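# Unload three plates from tray onto table, unstacked

## Task

Lift each of the three plates out of the tray and set them down on the table so that none rests on another, leaving the tray unchanged. The plates must stay where they are without the robot holding them, and at the end both suction cups must be released and the arms moved away.

## Robot and tools

Robot: two FANUC CRX-5iA arms, left_arm and right_arm, each ending in a vacuum suction cup (rim 29 mm wide) rather than fingers. Bases in the scene frame: left_arm at (-0.065, +0.382, 0) m, right_arm at (+0.020, -0.366, 0) m. The shared scene frame has its origin on the table surface midway between the arms; +z is up, +x points out across the table, and left_arm sits on the +y side. The arm names do not mean image sides.

The controlled point of each arm is the cup point: centre of the cup rim when nothing touches it. The cup points along that point's own +z axis. About 7 cm back from the rim the tool widens to roughly 8 cm sideways, so keep that body away from tray walls and plates.

ROW LAYOUT. Every motion command is one flat list of 14 numbers, each in [-1, 1], covering both arms even if only one moves: left dx, dy, dz, rx, ry, rz, left suction, then right dx, dy, dz, rx, ry, rz, right suction. The first six of each arm are an offset, not an absolute pose: they are measured in the cup point's own axes, starting from the cup point pose printed in the most recent result that shows it (before any such result, and in the second or later call within one reply, from where the arm is when the action begins). Scale: 1.0 equals 0.6 m for dx, dy, dz and 180 degrees for rx, ry, rz, which together form a single rotation vector. Because offsets count from the last reported pose, all zeros drives an arm back to that pose; it is not a pause. To keep an arm still, send the offset back to where you want it in the first call of a reply and zeros afterwards.

SUCTION (7th and 14th numbers): absolute setting, not an offset. +1 asks for full vacuum (about 55 kPa below ambient), smaller values a fraction of it, 0.05 or less switches it off. The setting persists, so repeat the current value for a cup you want unchanged; a 0 is an order to release.

TOOLS.
execute_actions: {"actions": [...]} with at most one entry. Empty list: just report state. An action {"rows": [[14 numbers], ...], "steps": n} runs up to 15 control steps of 1/30 s; each row is one step, the last row repeats if rows run out; every row is an offset from the same starting pose, not from the previous row. A wait {"steps": n} (up to 300) sends nothing and returns when n steps have elapsed since the previous result, your reply time included. Optional "pictures": false skips images. A rejected call sends nothing.
move: {"target": [14 numbers], "speed": m/s}. Target is one row as above (offsets from last shown pose plus suction values, which are sent at the start). Each cup point travels a straight line; both paths finish together, lasting 0.5 to 10 s (cut off at 10 s). Speed 0.002 to 0.5, default 0.25; rotation capped at twice that in rad/s. Paths ignore obstacles and the other arm, may lag, stray, or overshoot speed, especially with an outstretched arm. The result adds a "move:" line: done, off_target, moving, held or fault, plus limits (paced = pose clipped; held = some steps blocked, after which the arm may jump fast) and each arm's distance from its target.
wait: {"seconds": 0 to 10}, sends nothing new.
zoom_image: {"camera": "cam_left_wrist" or "cam_right_wrist", "region": [x0, y0, x1, y1]} in pixels of the 616x616 image, at most 504x504, origin top-left.
read_manual: licence texts only; no motion.
finished_scene: {"scene": n}; final and irreversible, grades the scene.

CONTROL LIMITS. Each step the commanded pose is clipped to within 70 mm and 16 degrees of the measured pose, so large offsets need several actions; check the result and send the remainder. Position wins over orientation when both cannot be met. Elbows never fully straighten.

RESULTS. The state line lists left_arm and right_arm cup point positions (m) and orientation quaternions (wxyz) in the scene frame; reported positions can be off, more so at long reach. suction_measured shows achieved vacuum (near 0 means no seal; on a tight surface it settles up to 0.15 under the command). part_present goes to 1 at 0.50 and back to 0 below 0.45. "pose unreachable" and HELD mark steps the clearance check altered or blocked. "Hand target" gives where each arm is currently being driven. Flange force is the estimated external force, noisy and including held weight. MOTOR HOT warns of heating; an OVER-TEMPERATURE FAULT brakes the arm.

PICKING AND PLACING. Turn suction on and press the whole rim onto a flat smooth part of a plate, away from its edge, holes or seams. Under vacuum the cup shortens up to about 10 mm. To release, lower the plate until it rests on the table, set suction to 0, then lift at least 15 mm. If the cup seals to the table it pins the tool; switch suction off.

CAUTIONS. Arms are stiff: commanding even slightly beyond a firm contact can trigger a torque fault (load limits 147 N m for waist, shoulder, elbow; 36.8 N m for the wrist joints) or a force fault at 150 N, stopping that arm 10 s. Approach slowly. Keep the arms from colliding. Never push or drop anything off the table; that ends the scene. Avoid drops, slips and slams, and don't disturb the tray. Loose objects may occasionally get nudged.

Each tool is called after "Call:" as name([rows], argument=value, ...), one row to a line, values as JSON.

## Session

I'll start by looking at the current state.

Call:
execute_actions(actions=[])

Scene clock: 0.00 s of 7200.00 s.
left_arm: end_effector_position=(+0.4255, +0.4754, +0.3400) suction_measured=0.00 part_present=0 end_effector_quat_wxyz=(-0.001, -0.350, +0.937, -0.000) | right_arm: end_effector_position=(+0.5175, -0.4072, +0.3397) suction_measured=0.01 part_present=0 end_effector_quat_wxyz=(-0.001, +0.299, +0.954, +0.000)
Joint positions: left_arm=[ 0.264  0.131  0.191  0.    -1.634  0.262] | right_arm=[ 0.261  0.129  0.189 -0.001 -1.632 -0.789]
Joint velocities: left_arm=[-0.    -0.     0.001 -0.    -0.     0.   ] | right_arm=[-0.    -0.     0.001 -0.    -0.001 -0.   ]
Flange force (N, the push that the arm receives, along the end effector's own x y z axes): no reading
Hand target (left_arm): +0.426, +0.475, +0.340; -0.001, -0.350, +0.937, -0.000
Hand target (right_arm): +0.517, -0.407, +0.340; -0.001, +0.299, +0.954, +0.000

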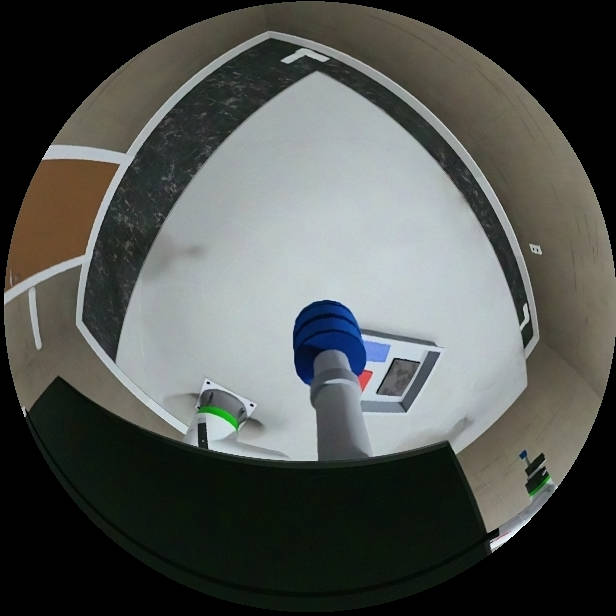

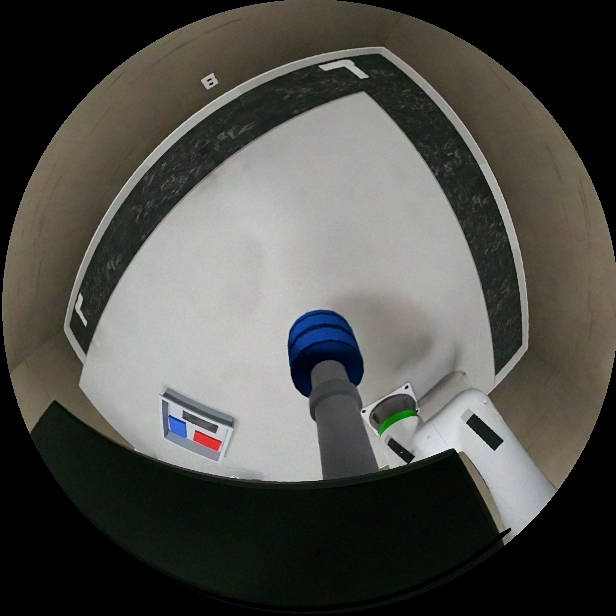

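Call:
zoom_image(camera="cam_left_wrist", region=[330, 310, 470, 430])

Call:
zoom_image(camera="cam_right_wrist", region=[140, 370, 260, 480])

Region (330, 310, 470, 430) of cam_left_wrist's 616x616 image, scaled by 3.600, with more detail than that image has; it fills the top 432 rows of this view, and the rest is white.

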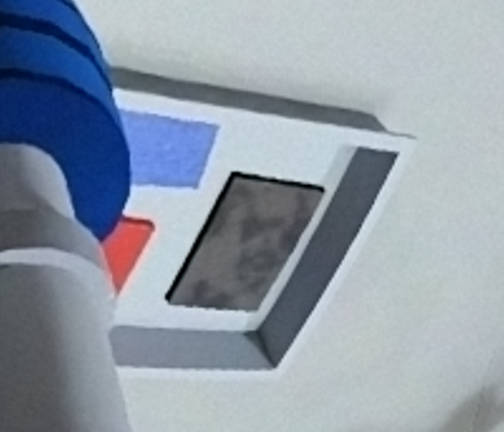

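Region (140, 370, 260, 480) of cam_right_wrist's 616x616 image, scaled by 4.200, with more detail than that image has; it fills the top 462 rows of this view, and the rest is white.

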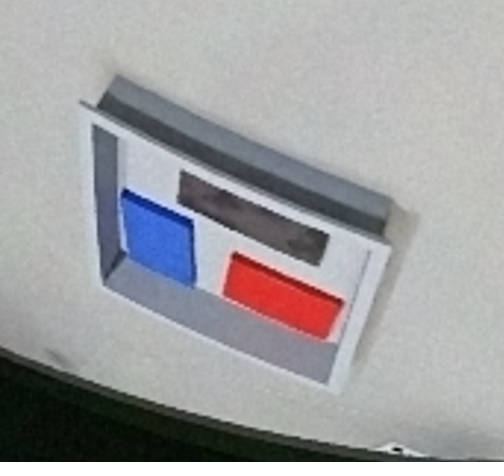

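Call:
move(target=[0.5357,-0.298,0.2333,0,0,0,0, 0.2807,0.265,0.2,0,0,0,0], speed=0.4)

Scene clock: 121.67 s of 7200.00 s.
left_arm: end_effector_position=(+0.2992, +0.1306, +0.2000) suction_measured=0.00 part_present=0 end_effector_quat_wxyz=(-0.001, -0.350, +0.937, +0.001) | right_arm: end_effector_position=(+0.4697, -0.1812, +0.2197) suction_measured=0.01 part_present=0 end_effector_quat_wxyz=(-0.000, +0.300, +0.954, -0.000)
Joint positions: left_arm=[-0.494  0.024 -0.253  0.001 -1.297  1.02 ] | right_arm=[ 0.741  0.12  -0.102 -0.001 -1.35  -1.269]
Joint velocities: left_arm=[-0.003  0.002  0.002 -0.001 -0.     0.003] | right_arm=[ 0.001 -0.    -0.    -0.    -0.001 -0.001]
Flange force (N, the push that the arm receives, along the end effector's own x y z axes): left_arm=[-1.0 -3.4 -2.3] | right_arm=[-5.7 6.1 -2.4]
Hand target (left_arm): +0.299, +0.131, +0.200; -0.001, -0.350, +0.937, +0.001
Hand target (right_arm): +0.470, -0.181, +0.220; -0.000, +0.300, +0.954, -0.000
Off the commanded pose (left_arm): 0.001 m, 0 deg.
Off the commanded pose (right_arm): 0.001 m, 0 deg.
After step 90, 117.00 s passed at rest.
move: done; limits=paced
camera_calibration (this result's frames):
cam_left_wrist: T_world_to_cam=[[0.681004, -0.732274, 0.00274081, -0.102842], [-0.692373, -0.642669, 0.328017, 0.239433], [-0.238437, -0.225279, -0.944668, 0.388183], [0, 0, 0, 1]] pos_world=[0.32837, 0.166017, 0.288448]
cam_right_wrist: T_world_to_cam=[[-0.590916, -0.805127, 0.0508686, 0.12781], [-0.763789, 0.578646, 0.285998, 0.415443], [-0.259699, 0.130148, -0.956879, 0.45658], [0, 0, 0, 1]] pos_world=[0.511409, -0.196914, 0.311575]

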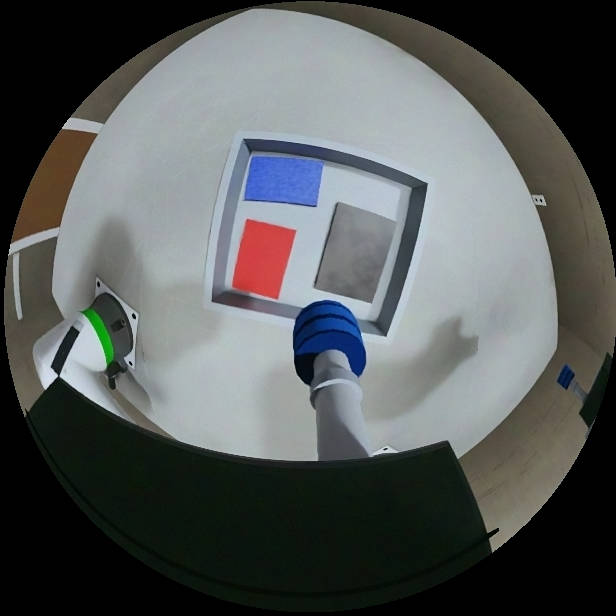

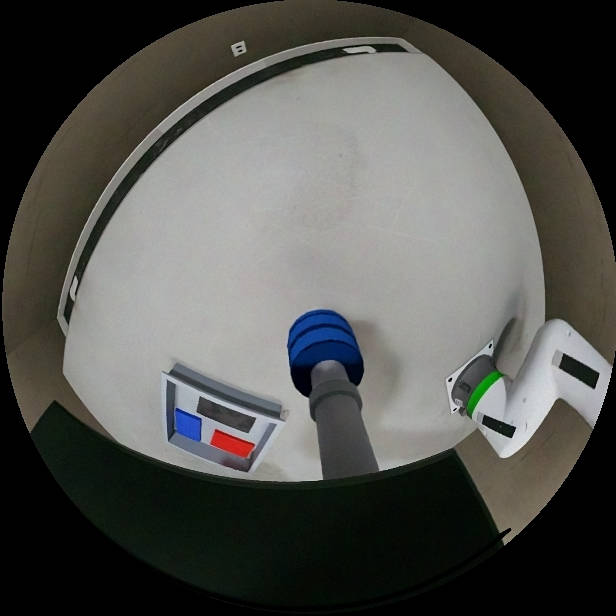

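Call:
zoom_image(camera="cam_left_wrist", region=[190, 120, 450, 350])

Region (190, 120, 450, 350) of cam_left_wrist's 616x616 image, scaled by 1.938, with more detail than that image has; it fills the top 446 rows of this view, and the rest is white.

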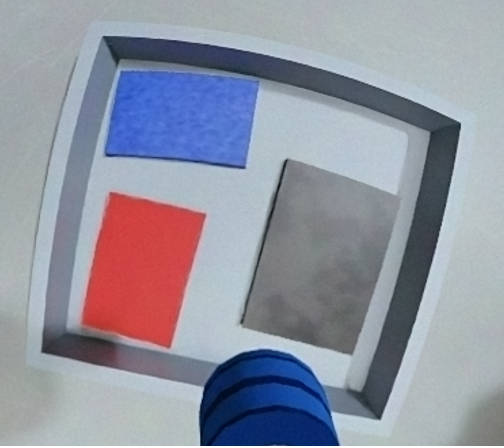

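Call:
zoom_image(camera="cam_right_wrist", region=[150, 350, 300, 480])

Region (150, 350, 300, 480) of cam_right_wrist's 616x616 image, scaled by 3.360, with more detail than that image has; it fills the top 437 rows of this view, and the rest is white.

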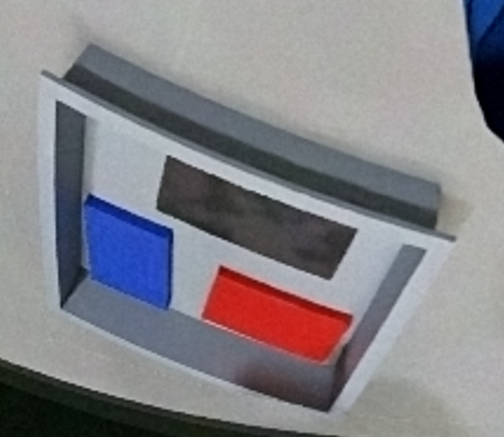

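Call:
move(target=[-0.0148,0.1116,0.2833,0,0,0,1, 0.1235,0.1195,0.1162,0,0,0,0], speed=0.3)

Call:
move(target=[0,0,0.0317,0,0,0,1, 0,0,0,0,0,0,0], speed=0.04)

Scene clock: 242.83 s of 7200.00 s.
left_arm: end_effector_position=(+0.2620, +0.1870, +0.0301) suction_measured=0.00 part_present=0 end_effector_quat_wxyz=(-0.001, -0.350, +0.937, +0.001) | right_arm: end_effector_position=(+0.4497, -0.0803, +0.1502) suction_measured=0.01 part_present=0 end_effector_quat_wxyz=(-0.000, +0.300, +0.954, -0.000)
Joint positions: left_arm=[-0.377  0.09  -0.637  0.    -0.847  0.903] | right_arm=[ 0.922  0.243 -0.127 -0.001 -1.202 -1.45 ]
Joint velocities: left_arm=[ 0.001  0.002 -0.001  0.001  0.003 -0.001] | right_arm=[ 0.     0.001  0.     0.    -0.001 -0.   ]
Flange force (N, the push that the arm receives, along the end effector's own x y z axes): left_arm=[2.8 0.2 -3.0] | right_arm=[-6.0 7.6 -0.6]
Hand target (left_arm): +0.262, +0.187, +0.030; -0.001, -0.350, +0.937, +0.001
Hand target (right_arm): +0.450, -0.080, +0.150; -0.000, +0.300, +0.954, -0.000
Off the commanded pose (left_arm): 0.001 m, 0 deg.
Off the commanded pose (right_arm): 0.000 m, 0 deg.
After step 90, 117.00 s passed at rest.
move: done
camera_calibration (this result's frames):
cam_left_wrist: T_world_to_cam=[[0.681134, -0.732153, 0.00291415, -0.0358639], [-0.692265, -0.642721, 0.328144, 0.305622], [-0.238379, -0.225528, -0.944623, 0.231573], [0, 0, 0, 1]] pos_world=[0.291202, 0.222398, 0.118566]
cam_right_wrist: T_world_to_cam=[[-0.590987, -0.805067, 0.0509917, 0.200815], [-0.763752, 0.578764, 0.285857, 0.361724], [-0.259646, 0.129993, -0.956915, 0.37165], [0, 0, 0, 1]] pos_world=[0.491444, -0.0959951, 0.241996]

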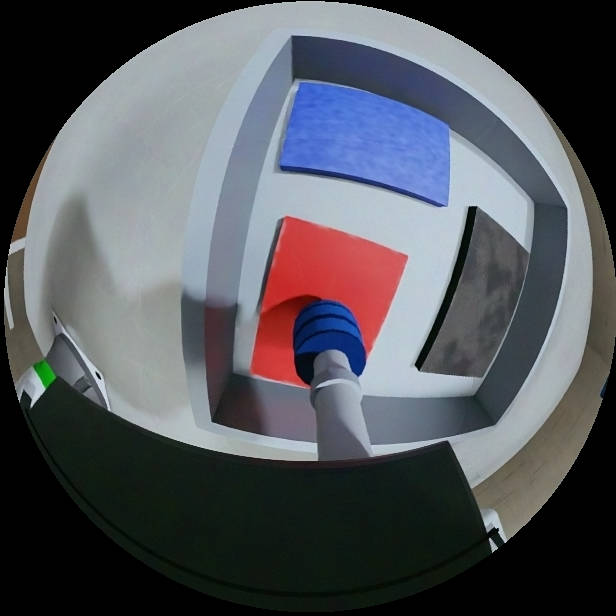

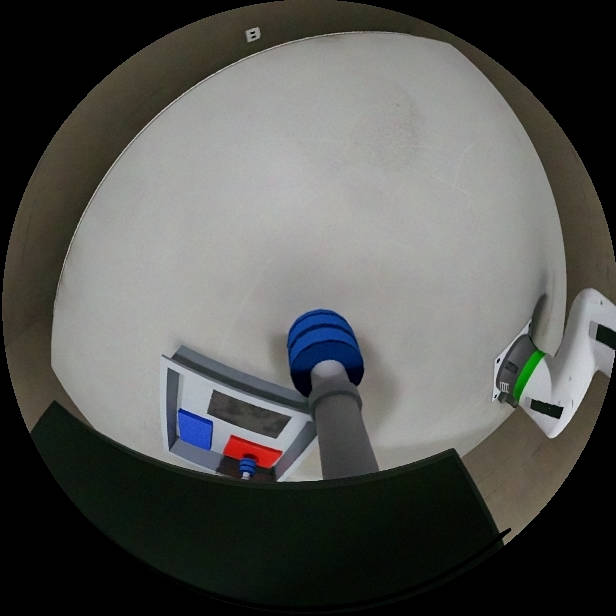

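Scene clock: 243.60 s of 7200.00 s.
left_arm: end_effector_position=(+0.2620, +0.1870, +0.0112) suction_measured=0.31 part_present=0 end_effector_quat_wxyz=(-0.001, -0.350, +0.937, +0.001) | right_arm: end_effector_position=(+0.4497, -0.0803, +0.1502) suction_measured=0.01 part_present=0 end_effector_quat_wxyz=(-0.000, +0.300, +0.954, -0.000)
Joint positions: left_arm=[-0.377  0.13  -0.652  0.001 -0.792  0.903] | right_arm=[ 0.922  0.243 -0.127 -0.001 -1.202 -1.45 ]
Joint velocities: left_arm=[-0.     0.002 -0.001  0.     0.003  0.   ] | right_arm=[ 0.     0.    -0.001 -0.    -0.001 -0.002]
Flange force (N, the push that the arm receives, along the end effector's own x y z axes): left_arm=[0.1 -5.2 0.9] | right_arm=[-5.7 7.0 -0.5]
Hand target (left_arm): +0.262, +0.187, +0.011; -0.001, -0.350, +0.937, +0.001
Hand target (right_arm): +0.450, -0.080, +0.150; -0.000, +0.300, +0.954, -0.000
Off the commanded pose (left_arm): 0.000 m, 0 deg.
Off the commanded pose (right_arm): 0.000 m, 0 deg.
move: done
camera_calibration (this result's frames):
cam_left_wrist: T_world_to_cam=[[0.681155, -0.732134, 0.00293033, -0.0358167], [-0.692252, -0.642737, 0.328141, 0.311839], [-0.23836, -0.225543, -0.944624, 0.213688], [0, 0, 0, 1]] pos_world=[0.291202, 0.222403, 0.099633]
cam_right_wrist: T_world_to_cam=[[-0.590986, -0.805068, 0.0509944, 0.200819], [-0.763754, 0.578764, 0.285853, 0.361723], [-0.259645, 0.129988, -0.956916, 0.371644], [0, 0, 0, 1]] pos_world=[0.491444, -0.0959891, 0.241992]

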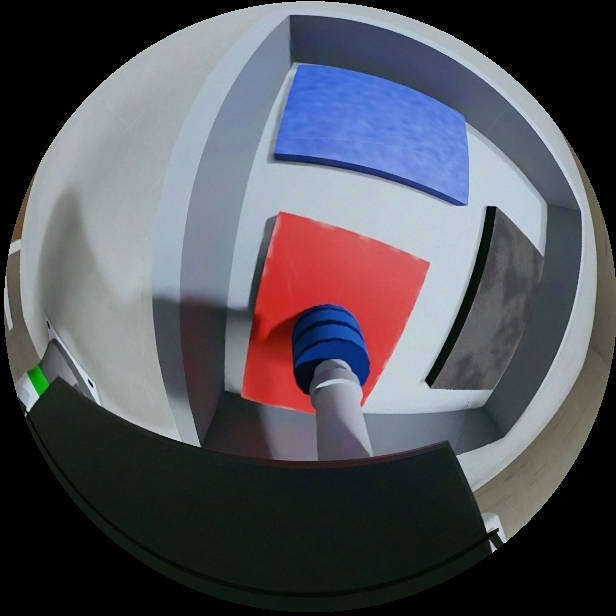

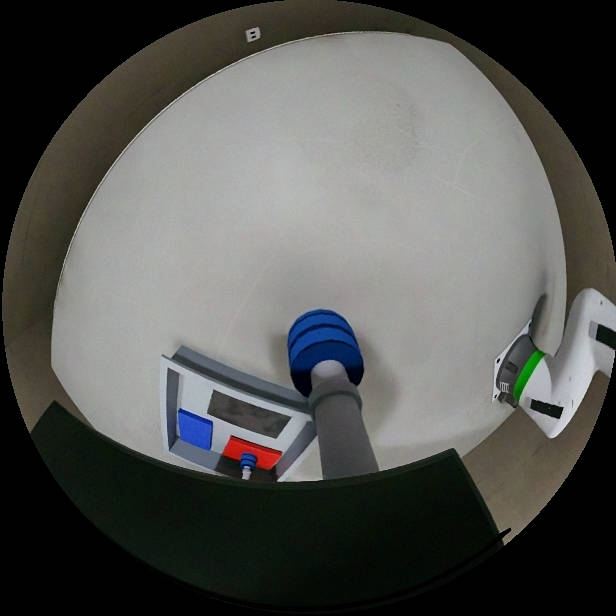

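Call:
execute_actions(actions=[], pictures=false)

Scene clock: 245.63 s of 7200.00 s.
left_arm: end_effector_position=(+0.2620, +0.1870, +0.0111) suction_measured=1.00 part_present=1 end_effector_quat_wxyz=(-0.001, -0.350, +0.937, +0.001) | right_arm: end_effector_position=(+0.4497, -0.0803, +0.1502) suction_measured=0.01 part_present=0 end_effector_quat_wxyz=(-0.000, +0.300, +0.954, -0.000)
Joint positions: left_arm=[-0.377  0.13  -0.652  0.    -0.792  0.903] | right_arm=[ 0.922  0.243 -0.127 -0.001 -1.202 -1.45 ]
Joint velocities: left_arm=[-0.     0.001  0.    -0.    -0.     0.   ] | right_arm=[-0.     0.001  0.001  0.001 -0.001 -0.   ]
Flange force (N, the push that the arm receives, along the end effector's own x y z axes): left_arm=[-0.6 -1.6 -1.4] | right_arm=[-5.4 6.9 -0.5]
Hand target (left_arm): +0.262, +0.187, +0.011; -0.001, -0.350, +0.937, +0.001
Hand target (right_arm): +0.450, -0.080, +0.150; -0.000, +0.300, +0.954, -0.000
Off the commanded pose (left_arm): 0.000 m, 0 deg.
Off the commanded pose (right_arm): 0.000 m, 0 deg.
Steps of this call (steps 1 to 61: nothing new was sent). Readings (end_effector_position | what the end effector reports):
1: left_arm (+0.2620, +0.1870, +0.0112) | right_arm (+0.4497, -0.0803, +0.1502) | left_arm suction_measured=0.34 part_present=0 | right_arm suction_measured=0.01 part_present=0
2: left_arm (+0.2620, +0.1870, +0.0112) | right_arm (+0.4497, -0.0803, +0.1502) | left_arm suction_measured=0.38 part_present=0 | right_arm suction_measured=0.01 part_present=0
4: left_arm (+0.2620, +0.1870, +0.0111) | right_arm (+0.4497, -0.0803, +0.1502) | left_arm suction_measured=0.44 part_present=0 | right_arm suction_measured=0.01 part_present=0
8: left_arm (+0.2620, +0.1870, +0.0111) | right_arm (+0.4497, -0.0803, +0.1502) | left_arm suction_measured=0.60 part_present=1 | right_arm suction_measured=0.01 part_present=0
61: the state above

Call:
zoom_image(camera="cam_right_wrist", region=[150, 335, 330, 485])

Region (150, 335, 330, 485) of cam_right_wrist's 616x616 image, scaled by 2.800, with more detail than that image has.

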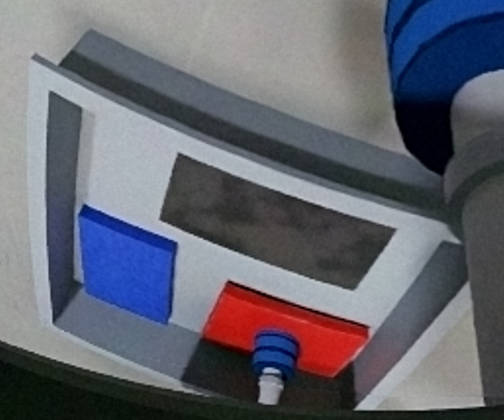

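Call:
move(target=[0,0,-0.1315,0,0,0,1, 0,0,0,0,0,0,0], speed=0.2)

Call:
move(target=[-0.1928,0.2144,0,0,0,0,1, 0.3105,0.1541,0.0837,0,0,0,0], speed=0.3)

Call:
move(target=[0,0,0.13,0,0,0,1, 0,0,0.1,0,0,0,0], speed=0.15)

Scene clock: 306.50 s of 7200.00 s.
left_arm: end_effector_position=(+0.2620, +0.1869, +0.0899) suction_measured=0.99 part_present=1 end_effector_quat_wxyz=(-0.001, -0.350, +0.937, +0.001) | right_arm: end_effector_position=(+0.4497, -0.0803, +0.1502) suction_measured=0.01 part_present=0 end_effector_quat_wxyz=(-0.000, +0.300, +0.954, -0.000)
Joint positions: left_arm=[-0.377 -0.016 -0.574  0.001 -1.016  0.903] | right_arm=[ 0.922  0.243 -0.127 -0.001 -1.202 -1.45 ]
Joint velocities: left_arm=[ 0.001 -0.003  0.002 -0.    -0.003  0.   ] | right_arm=[ 0.    -0.001 -0.001 -0.001 -0.001 -0.002]
Flange force (N, the push that the arm receives, along the end effector's own x y z axes): left_arm=[1.4 -3.0 -3.4] | right_arm=[-4.9 6.3 -0.6]
Hand target (left_arm): +0.262, +0.187, +0.090; -0.001, -0.350, +0.937, +0.001
Hand target (right_arm): +0.450, -0.080, +0.150; -0.000, +0.300, +0.954, -0.000
Off the commanded pose (left_arm): 0.000 m, 0 deg.
Off the commanded pose (right_arm): 0.000 m, 0 deg.
move: done
camera_calibration (this result's frames):
cam_left_wrist: T_world_to_cam=[[0.681183, -0.732107, 0.00291719, -0.0360844], [-0.692207, -0.642751, 0.328208, 0.285956], [-0.238408, -0.225589, -0.944601, 0.288039], [0, 0, 0, 1]] pos_world=[0.291192, 0.22236, 0.178334]
cam_right_wrist: T_world_to_cam=[[-0.590988, -0.805067, 0.0509917, 0.200815], [-0.763752, 0.578764, 0.285857, 0.361724], [-0.259646, 0.129993, -0.956915, 0.37165], [0, 0, 0, 1]] pos_world=[0.491444, -0.0959951, 0.241996]

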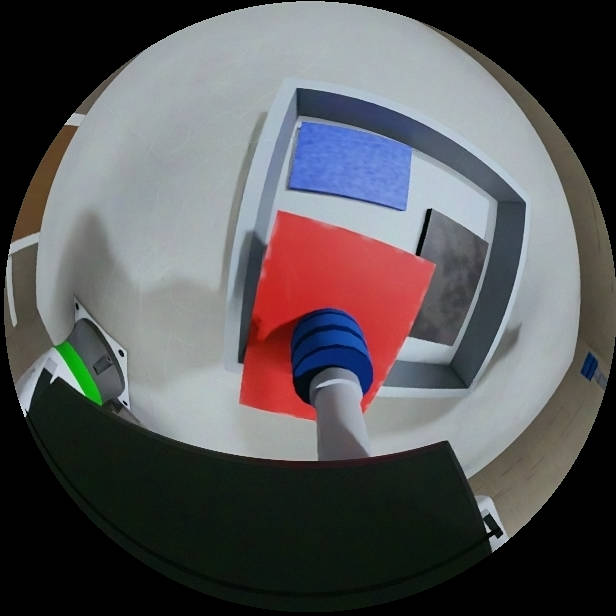

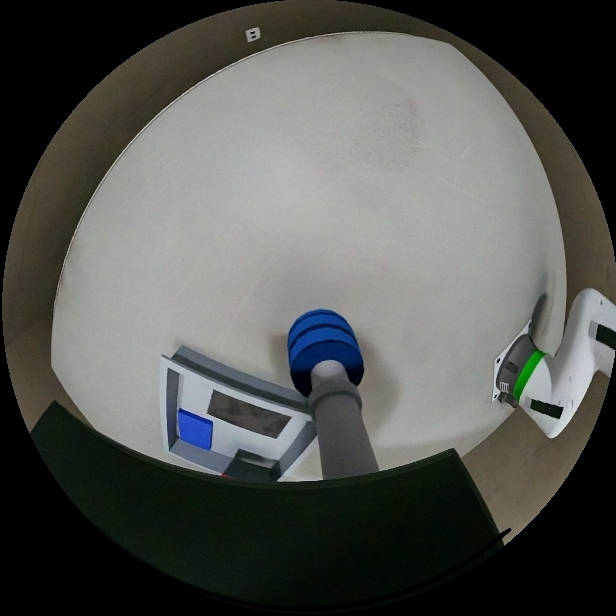

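Scene clock: 307.77 s of 7200.00 s.
left_arm: end_effector_position=(+0.2654, +0.3593, +0.0899) suction_measured=0.98 part_present=1 end_effector_quat_wxyz=(-0.002, -0.350, +0.937, -0.000) | right_arm: end_effector_position=(+0.3496, +0.1016, +0.1001) suction_measured=0.01 part_present=0 end_effector_quat_wxyz=(-0.000, +0.300, +0.954, -0.000)
Joint positions: left_arm=[ 0.147 -0.153 -0.698  0.    -1.029  0.378] | right_arm=[ 1.267  0.421 -0.015 -0.001 -1.136 -1.794]
Joint velocities: left_arm=[ 0.005  0.     0.     0.002  0.001 -0.005] | right_arm=[ 0.001  0.001  0.001 -0.     0.002  0.   ]
Flange force (N, the push that the arm receives, along the end effector's own x y z axes): left_arm=[-0.7 0.0 -0.8] | right_arm=[-1.5 11.9 -0.4]
Hand target (left_arm): +0.265, +0.359, +0.090; -0.002, -0.350, +0.937, -0.000
Hand target (right_arm): +0.350, +0.102, +0.100; -0.000, +0.300, +0.954, -0.000
Off the commanded pose (left_arm): 0.001 m, 0 deg.
Off the commanded pose (right_arm): 0.001 m, 0 deg.
move: done
camera_calibration (this result's frames):
cam_left_wrist: T_world_to_cam=[[0.681184, -0.732101, 0.00413662, 0.087732], [-0.692288, -0.642282, 0.328954, 0.39891], [-0.238171, -0.226942, -0.944337, 0.328123], [0, 0, 0, 1]] pos_world=[0.294548, 0.394906, 0.178273]
cam_right_wrist: T_world_to_cam=[[-0.591024, -0.805032, 0.0511211, 0.290609], [-0.763781, 0.578873, 0.285562, 0.194376], [-0.259479, 0.129728, -0.956996, 0.274111], [0, 0, 0, 1]] pos_world=[0.391344, 0.0858704, 0.19196]

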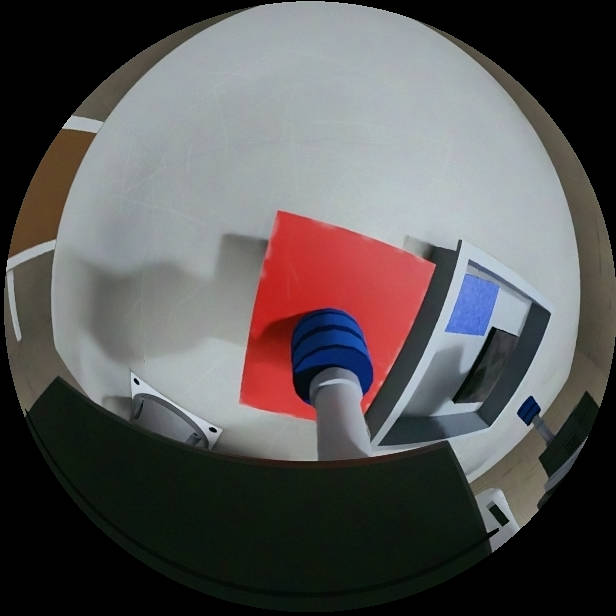

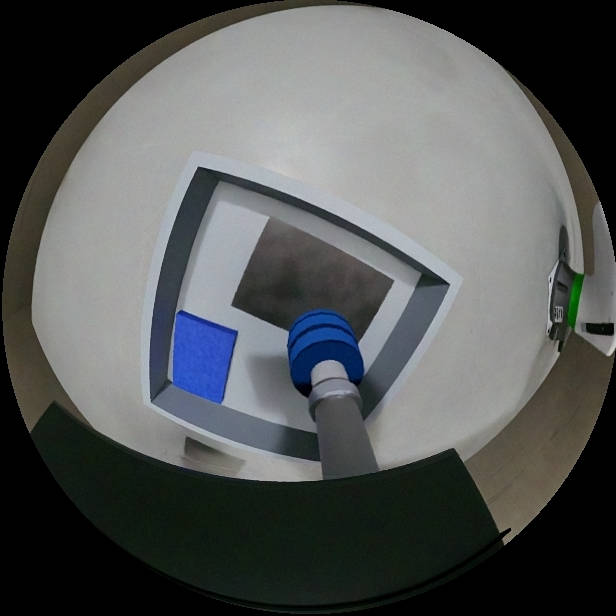

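Scene clock: 308.73 s of 7200.00 s.
left_arm: end_effector_position=(+0.2653, +0.3594, +0.0120) suction_measured=0.98 part_present=1 end_effector_quat_wxyz=(-0.002, -0.350, +0.937, -0.000) | right_arm: end_effector_position=(+0.3496, +0.1015, +0.0402) suction_measured=0.01 part_present=0 end_effector_quat_wxyz=(-0.000, +0.300, +0.954, -0.000)
Joint positions: left_arm=[ 0.148  0.006 -0.784  0.    -0.784  0.378] | right_arm=[ 1.267  0.491 -0.071 -0.001 -1.01  -1.794]
Joint velocities: left_arm=[-0.001  0.005  0.     0.     0.004  0.001] | right_arm=[ 0.     0.001  0.    -0.     0.    -0.   ]
Flange force (N, the push that the arm receives, along the end effector's own x y z axes): left_arm=[-0.9 -2.7 -1.0] | right_arm=[-1.7 9.7 2.4]
Hand target (left_arm): +0.265, +0.359, +0.012; -0.002, -0.350, +0.937, -0.000
Hand target (right_arm): +0.350, +0.102, +0.040; -0.000, +0.300, +0.954, -0.000
Off the commanded pose (left_arm): 0.000 m, 0 deg.
Off the commanded pose (right_arm): 0.000 m, 0 deg.
move: done
camera_calibration (this result's frames):
cam_left_wrist: T_world_to_cam=[[0.681279, -0.732013, 0.00407826, 0.0880693], [-0.692208, -0.6424, 0.328893, 0.424543], [-0.238134, -0.226891, -0.944359, 0.254545], [0, 0, 0, 1]] pos_world=[0.294488, 0.394948, 0.100394]
cam_right_wrist: T_world_to_cam=[[-0.591123, -0.80496, 0.0511203, 0.293659], [-0.763694, 0.578959, 0.28562, 0.211422], [-0.259509, 0.129796, -0.956979, 0.216798], [0, 0, 0, 1]] pos_world=[0.391312, 0.0858396, 0.132073]

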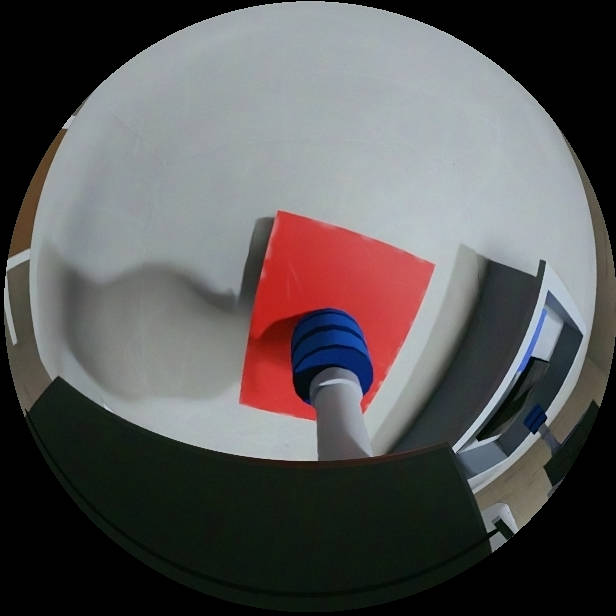

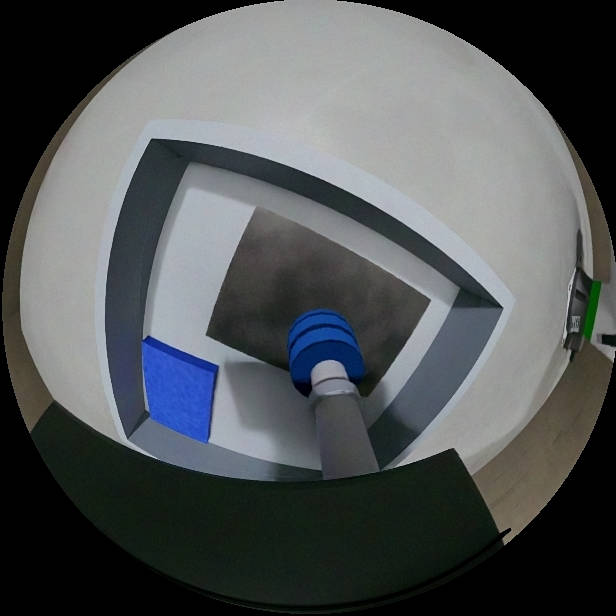

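Call:
move(target=[0,0,0.0158,0,0,0,1, 0,0,0.0487,0,0,0,1], speed=0.04)

Call:
execute_actions([
  {"steps": 15},
], pictures=false)

Scene clock: 340.87 s of 7200.00 s.
left_arm: end_effector_position=(+0.2653, +0.3593, +0.0026) suction_measured=0.99 part_present=1 end_effector_quat_wxyz=(-0.002, -0.350, +0.937, -0.000) | right_arm: end_effector_position=(+0.3496, +0.1015, +0.0111) suction_measured=0.35 part_present=0 end_effector_quat_wxyz=(-0.000, +0.300, +0.954, -0.000)
Joint positions: left_arm=[ 0.147  0.03  -0.792  0.    -0.752  0.378] | right_arm=[ 1.267  0.53  -0.09  -0.001 -0.951 -1.794]
Joint velocities: left_arm=[ 0.     0.    -0.001  0.     0.001 -0.   ] | right_arm=[ 0.     0.001 -0.001  0.001  0.001 -0.   ]
Flange force (N, the push that the arm receives, along the end effector's own x y z axes): left_arm=[-1.7 -6.8 0.3] | right_arm=[-2.2 10.2 3.3]
Hand target (left_arm): +0.265, +0.359, +0.003; -0.002, -0.350, +0.937, -0.000
Hand target (right_arm): +0.350, +0.102, +0.011; -0.000, +0.300, +0.954, -0.000
Off the commanded pose (left_arm): 0.000 m, 0 deg.
Off the commanded pose (right_arm): 0.000 m, 0 deg.
move: done
camera_calibration (this result's frames):
cam_left_wrist: T_world_to_cam=[[0.681252, -0.732038, 0.0040856, 0.0880985], [-0.692234, -0.642373, 0.32889, 0.427623], [-0.238135, -0.226885, -0.944359, 0.24561], [0, 0, 0, 1]] pos_world=[0.294486, 0.39491, 0.0909435]
cam_right_wrist: T_world_to_cam=[[-0.591096, -0.804983, 0.0510807, 0.29515], [-0.763749, 0.578936, 0.285517, 0.219788], [-0.259409, 0.129755, -0.957011, 0.188942], [0, 0, 0, 1]] pos_world=[0.391338, 0.0858315, 0.10299]

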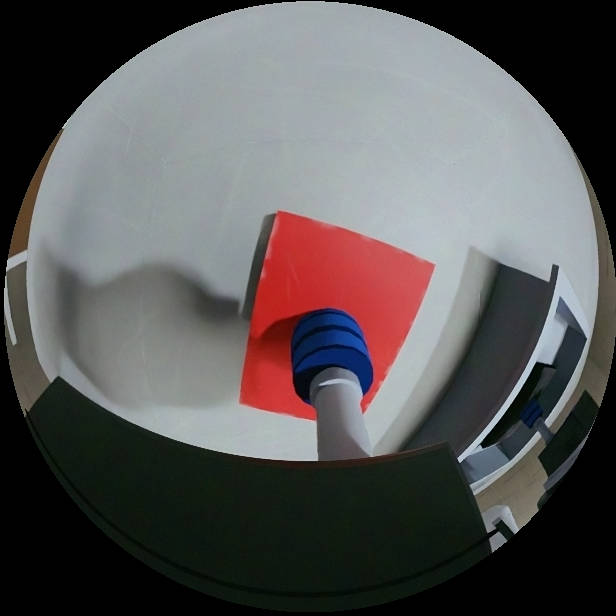

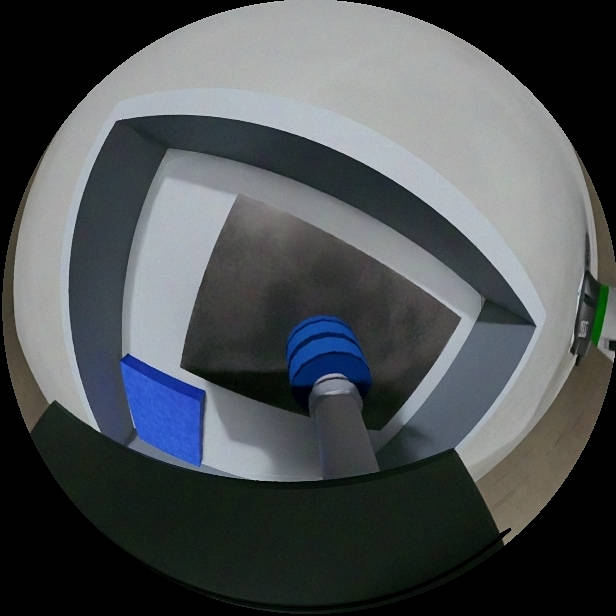

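Scene clock: 341.37 s of 7200.00 s.
left_arm: end_effector_position=(+0.2653, +0.3594, +0.0025) suction_measured=1.00 part_present=1 end_effector_quat_wxyz=(-0.002, -0.350, +0.937, -0.000) | right_arm: end_effector_position=(+0.3496, +0.1015, +0.0111) suction_measured=0.94 part_present=1 end_effector_quat_wxyz=(-0.000, +0.300, +0.954, -0.000)
Joint positions: left_arm=[ 0.148  0.03  -0.792  0.    -0.752  0.378] | right_arm=[ 1.267  0.53  -0.09  -0.001 -0.951 -1.794]
Joint velocities: left_arm=[-0.001 -0.     0.    -0.     0.     0.   ] | right_arm=[ 0.     0.001 -0.001  0.001 -0.001  0.002]
Flange force (N, the push that the arm receives, along the end effector's own x y z axes): left_arm=[-0.6 -1.7 -2.4] | right_arm=[-1.6 8.2 2.2]
Hand target (left_arm): +0.265, +0.359, +0.003; -0.002, -0.350, +0.937, -0.000
Hand target (right_arm): +0.350, +0.102, +0.011; -0.000, +0.300, +0.954, -0.000
Off the commanded pose (left_arm): 0.000 m, 0 deg.
Off the commanded pose (right_arm): 0.000 m, 0 deg.
Steps of this call (steps 1 to 15: nothing new was sent). Readings (end_effector_position | what the end effector reports):
1: left_arm (+0.2653, +0.3593, +0.0026) | right_arm (+0.3496, +0.1015, +0.0111) | left_arm suction_measured=0.99 part_present=1 | right_arm suction_measured=0.39 part_present=0
2: left_arm (+0.2653, +0.3593, +0.0026) | right_arm (+0.3496, +0.1015, +0.0111) | left_arm suction_measured=0.99 part_present=1 | right_arm suction_measured=0.41 part_present=0
4: left_arm (+0.2653, +0.3593, +0.0025) | right_arm (+0.3496, +0.1015, +0.0111) | left_arm suction_measured=0.98 part_present=1 | right_arm suction_measured=0.55 part_present=1
8: left_arm (+0.2653, +0.3593, +0.0025) | right_arm (+0.3496, +0.1015, +0.0111) | left_arm suction_measured=0.96 part_present=1 | right_arm suction_measured=0.76 part_present=1
15: the state above

Call:
zoom_image(camera="cam_left_wrist", region=[200, 180, 460, 430])

Region (200, 180, 460, 430) of cam_left_wrist's 616x616 image, scaled by 1.938, with more detail than that image has; it fills the top 485 rows of this view, and the rest is white.

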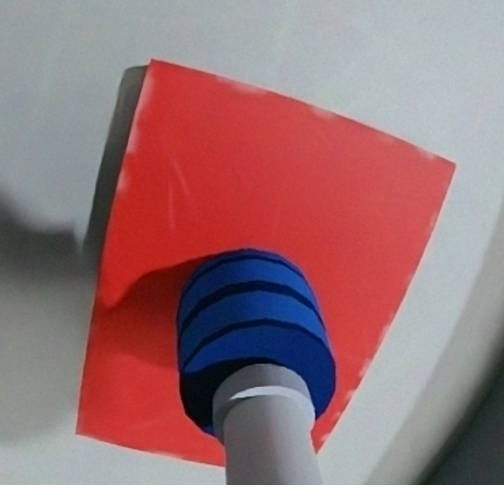

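Call:
move(target=[0,0,0.0028,0,0,0,1, 0,0,-0.1315,0,0,0,1], speed=0.2)

Scene clock: 363.63 s of 7200.00 s.
left_arm: end_effector_position=(+0.2653, +0.3594, +0.0009) suction_measured=0.98 part_present=1 end_effector_quat_wxyz=(-0.002, -0.350, +0.937, -0.000) | right_arm: end_effector_position=(+0.3496, +0.1016, +0.0898) suction_measured=0.98 part_present=1 end_effector_quat_wxyz=(-0.000, +0.300, +0.954, -0.000)
Joint positions: left_arm=[ 0.148  0.034 -0.793  0.    -0.747  0.378] | right_arm=[ 1.267  0.432 -0.026 -0.001 -1.114 -1.795]
Joint velocities: left_arm=[ 0.001  0.001 -0.    -0.    -0.     0.   ] | right_arm=[-0.    -0.     0.002 -0.001 -0.    -0.   ]
Flange force (N, the push that the arm receives, along the end effector's own x y z axes): left_arm=[-0.6 -1.8 -1.5] | right_arm=[-1.9 6.9 0.2]
Hand target (left_arm): +0.265, +0.359, +0.001; -0.002, -0.350, +0.937, -0.000
Hand target (right_arm): +0.350, +0.102, +0.090; -0.000, +0.300, +0.954, -0.000
Off the commanded pose (left_arm): 0.000 m, 0 deg.
Off the commanded pose (right_arm): 0.000 m, 0 deg.
move: done
camera_calibration (this result's frames):
cam_left_wrist: T_world_to_cam=[[0.681287, -0.732005, 0.0040675, 0.0881154], [-0.692199, -0.642412, 0.328888, 0.42821], [-0.238135, -0.226883, -0.94436, 0.244009], [0, 0, 0, 1]] pos_world=[0.294482, 0.39495, 0.0892407]
cam_right_wrist: T_world_to_cam=[[-0.591152, -0.804938, 0.0511219, 0.291161], [-0.763695, 0.578997, 0.285539, 0.197284], [-0.259441, 0.129756, -0.957003, 0.264207], [0, 0, 0, 1]] pos_world=[0.391331, 0.085857, 0.18163]

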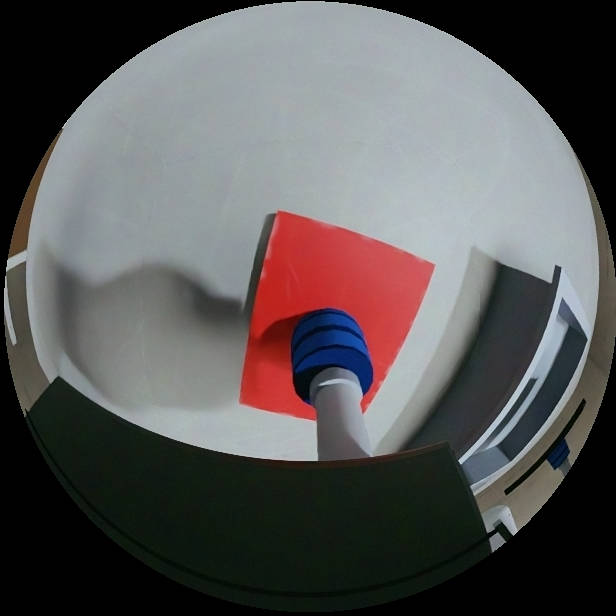

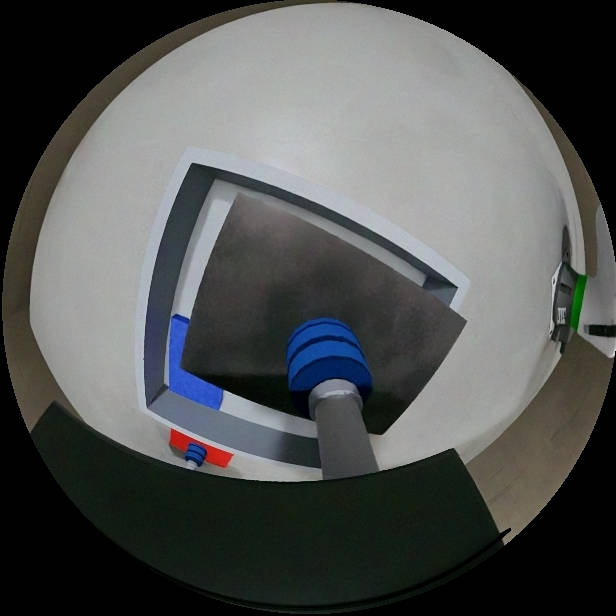

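Call:
move(target=[0,0,0.0033,0,0,0,1, -0.245,-0.1168,0,0,0,0,1], speed=0.25)

Call:
move(target=[0,0,0,0,0,0,1, 0,0,0.13,0,0,0,1], speed=0.15)

Scene clock: 375.63 s of 7200.00 s.
left_arm: end_effector_position=(+0.2653, +0.3594, -0.0011) suction_measured=0.99 part_present=1 end_effector_quat_wxyz=(-0.001, -0.350, +0.937, -0.000) | right_arm: end_effector_position=(+0.4301, -0.0396, +0.0897) suction_measured=1.00 part_present=1 end_effector_quat_wxyz=(-0.000, +0.300, +0.954, -0.000)
Joint positions: left_arm=[ 0.148  0.039 -0.795  0.    -0.74   0.378] | right_arm=[ 1.004  0.324 -0.176 -0.001 -1.071 -1.531]
Joint velocities: left_arm=[-0.  0.  0.  0.  0.  0.] | right_arm=[-0.002 -0.     0.002 -0.002 -0.001  0.002]
Flange force (N, the push that the arm receives, along the end effector's own x y z axes): left_arm=[6.6 3.6 -45.6] | right_arm=[-3.7 6.2 1.3]
Hand target (left_arm): +0.265, +0.359, -0.001; -0.002, -0.350, +0.937, -0.000
Hand target (right_arm): +0.430, -0.040, +0.090; -0.000, +0.300, +0.954, -0.000
Off the commanded pose (left_arm): 0.000 m, 0 deg.
Off the commanded pose (right_arm): 0.000 m, 0 deg.
move: done
camera_calibration (this result's frames):
cam_left_wrist: T_world_to_cam=[[0.681323, -0.731972, 0.00411455, 0.0880761], [-0.692186, -0.642441, 0.32886, 0.428874], [-0.238073, -0.226908, -0.94437, 0.242154], [0, 0, 0, 1]] pos_world=[0.294502, 0.394942, 0.0872811]
cam_right_wrist: T_world_to_cam=[[-0.591155, -0.804949, 0.0509188, 0.225178], [-0.76369, 0.578927, 0.285693, 0.340529], [-0.259446, 0.130003, -0.956968, 0.303299], [0, 0, 0, 1]] pos_world=[0.471864, -0.0553147, 0.181495]

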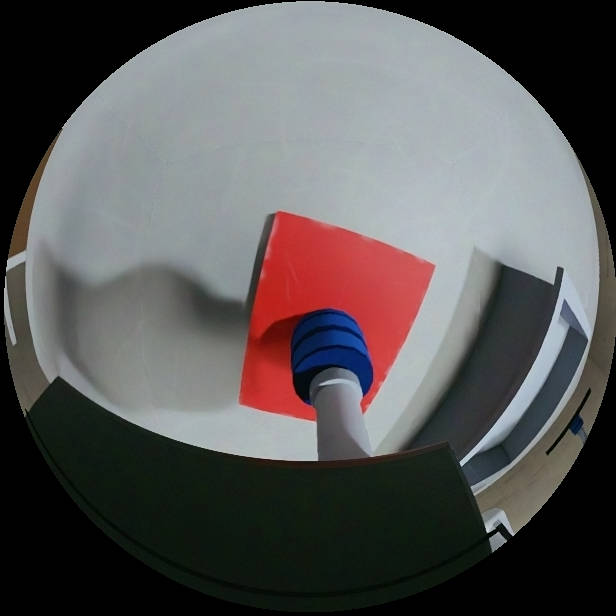

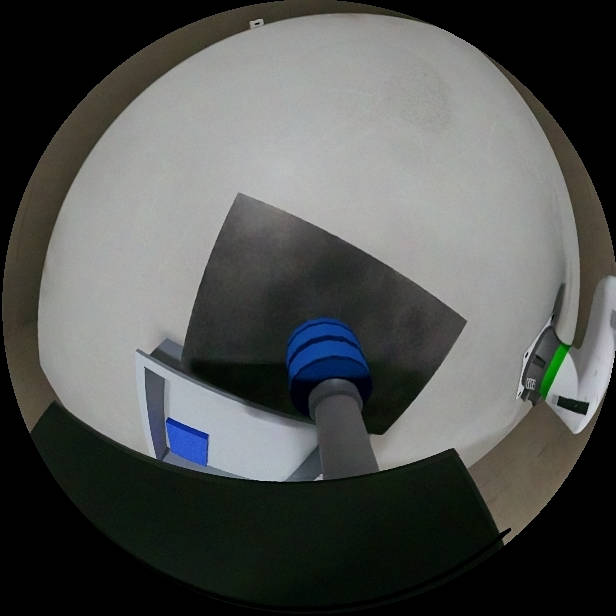

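Scene clock: 376.57 s of 7200.00 s.
left_arm: end_effector_position=(+0.2653, +0.3594, -0.0011) suction_measured=0.96 part_present=1 end_effector_quat_wxyz=(-0.001, -0.350, +0.937, -0.000) | right_arm: end_effector_position=(+0.4301, -0.0396, +0.0119) suction_measured=0.98 part_present=1 end_effector_quat_wxyz=(-0.000, +0.300, +0.954, -0.000)
Joint positions: left_arm=[ 0.148  0.039 -0.795  0.    -0.74   0.378] | right_arm=[ 1.004  0.432 -0.241 -0.001 -0.899 -1.531]
Joint velocities: left_arm=[-0.001  0.    -0.    -0.     0.     0.   ] | right_arm=[ 0.     0.003 -0.001  0.002  0.003 -0.001]
Flange force (N, the push that the arm receives, along the end effector's own x y z axes): left_arm=[5.0 3.1 -45.5] | right_arm=[-4.0 5.3 1.0]
Hand target (left_arm): +0.265, +0.359, -0.001; -0.001, -0.350, +0.937, -0.000
Hand target (right_arm): +0.430, -0.040, +0.012; -0.000, +0.300, +0.954, -0.000
Off the commanded pose (left_arm): 0.000 m, 0 deg.
Off the commanded pose (right_arm): 0.000 m, 0 deg.
move: done
camera_calibration (this result's frames):
cam_left_wrist: T_world_to_cam=[[0.681323, -0.731972, 0.00411291, 0.0880769], [-0.692184, -0.64244, 0.328863, 0.428872], [-0.238076, -0.226909, -0.944369, 0.242153], [0, 0, 0, 1]] pos_world=[0.294501, 0.394941, 0.0872786]
cam_right_wrist: T_world_to_cam=[[-0.591276, -0.804862, 0.050889, 0.229137], [-0.763564, 0.579011, 0.285859, 0.362663], [-0.259543, 0.130165, -0.956919, 0.228879], [0, 0, 0, 1]] pos_world=[0.471804, -0.0553539, 0.103688]

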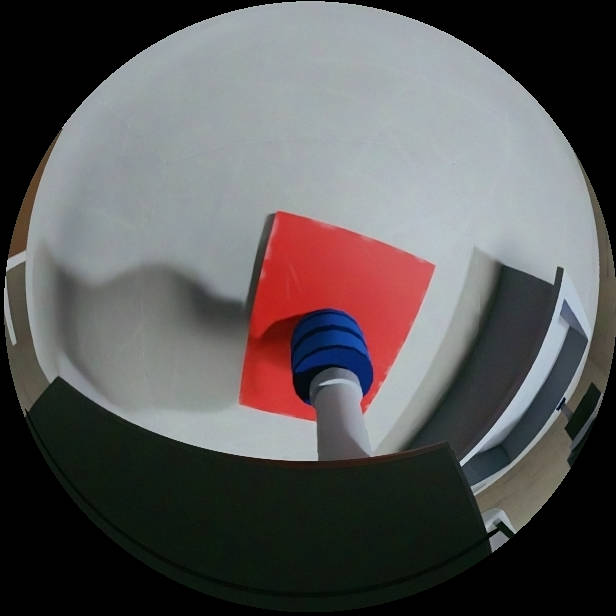

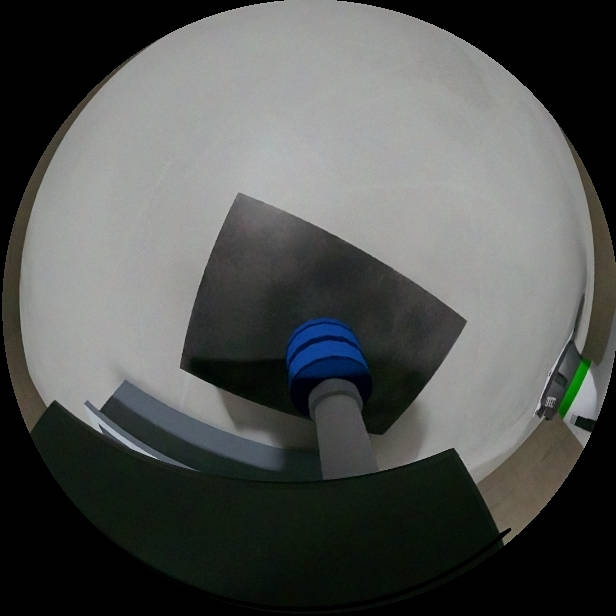

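Call:
move(target=[0,0,-0.002,0,0,0,0, 0,0,0.0148,0,0,0,1], speed=0.03)

Scene clock: 388.97 s of 7200.00 s.
left_arm: end_effector_position=(+0.2653, +0.3594, +0.0001) suction_measured=0.00 part_present=0 end_effector_quat_wxyz=(-0.002, -0.350, +0.937, -0.000) | right_arm: end_effector_position=(+0.4301, -0.0396, +0.0031) suction_measured=0.96 part_present=1 end_effector_quat_wxyz=(-0.000, +0.300, +0.954, -0.000)
Joint positions: left_arm=[ 0.148  0.036 -0.794  0.    -0.744  0.378] | right_arm=[ 1.004  0.446 -0.246 -0.001 -0.88  -1.531]
Joint velocities: left_arm=[-0.    -0.    -0.    -0.    -0.001  0.   ] | right_arm=[ 0.     0.002 -0.001 -0.001  0.001 -0.   ]
Flange force (N, the push that the arm receives, along the end effector's own x y z axes): left_arm=[-1.7 -3.6 -10.3] | right_arm=[-3.0 3.7 1.6]
Hand target (left_arm): +0.265, +0.359, +0.000; -0.001, -0.350, +0.937, -0.000
Hand target (right_arm): +0.430, -0.040, +0.003; -0.000, +0.300, +0.954, -0.000
Off the commanded pose (left_arm): 0.000 m, 0 deg.
Off the commanded pose (right_arm): 0.000 m, 0 deg.
move: done
camera_calibration (this result's frames):
cam_left_wrist: T_world_to_cam=[[0.681322, -0.731972, 0.00408774, 0.0880856], [-0.692165, -0.642432, 0.32892, 0.42845], [-0.238135, -0.22693, -0.944349, 0.243272], [0, 0, 0, 1]] pos_world=[0.294475, 0.394932, 0.0884476]
cam_right_wrist: T_world_to_cam=[[-0.591339, -0.804816, 0.0508842, 0.229619], [-0.763536, 0.579078, 0.2858, 0.365177], [-0.259482, 0.130153, -0.956937, 0.220463], [0, 0, 0, 1]] pos_world=[0.471814, -0.0553586, 0.0949176]

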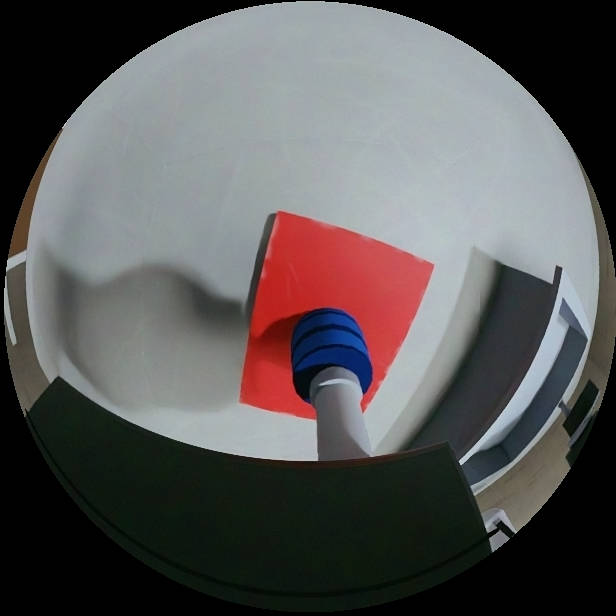

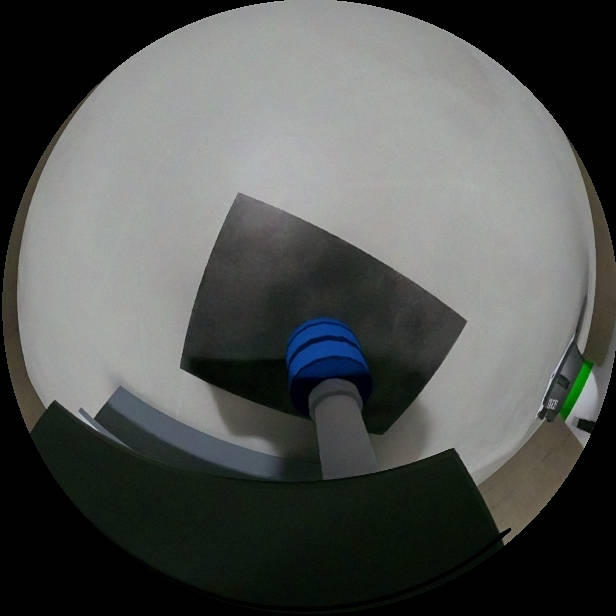

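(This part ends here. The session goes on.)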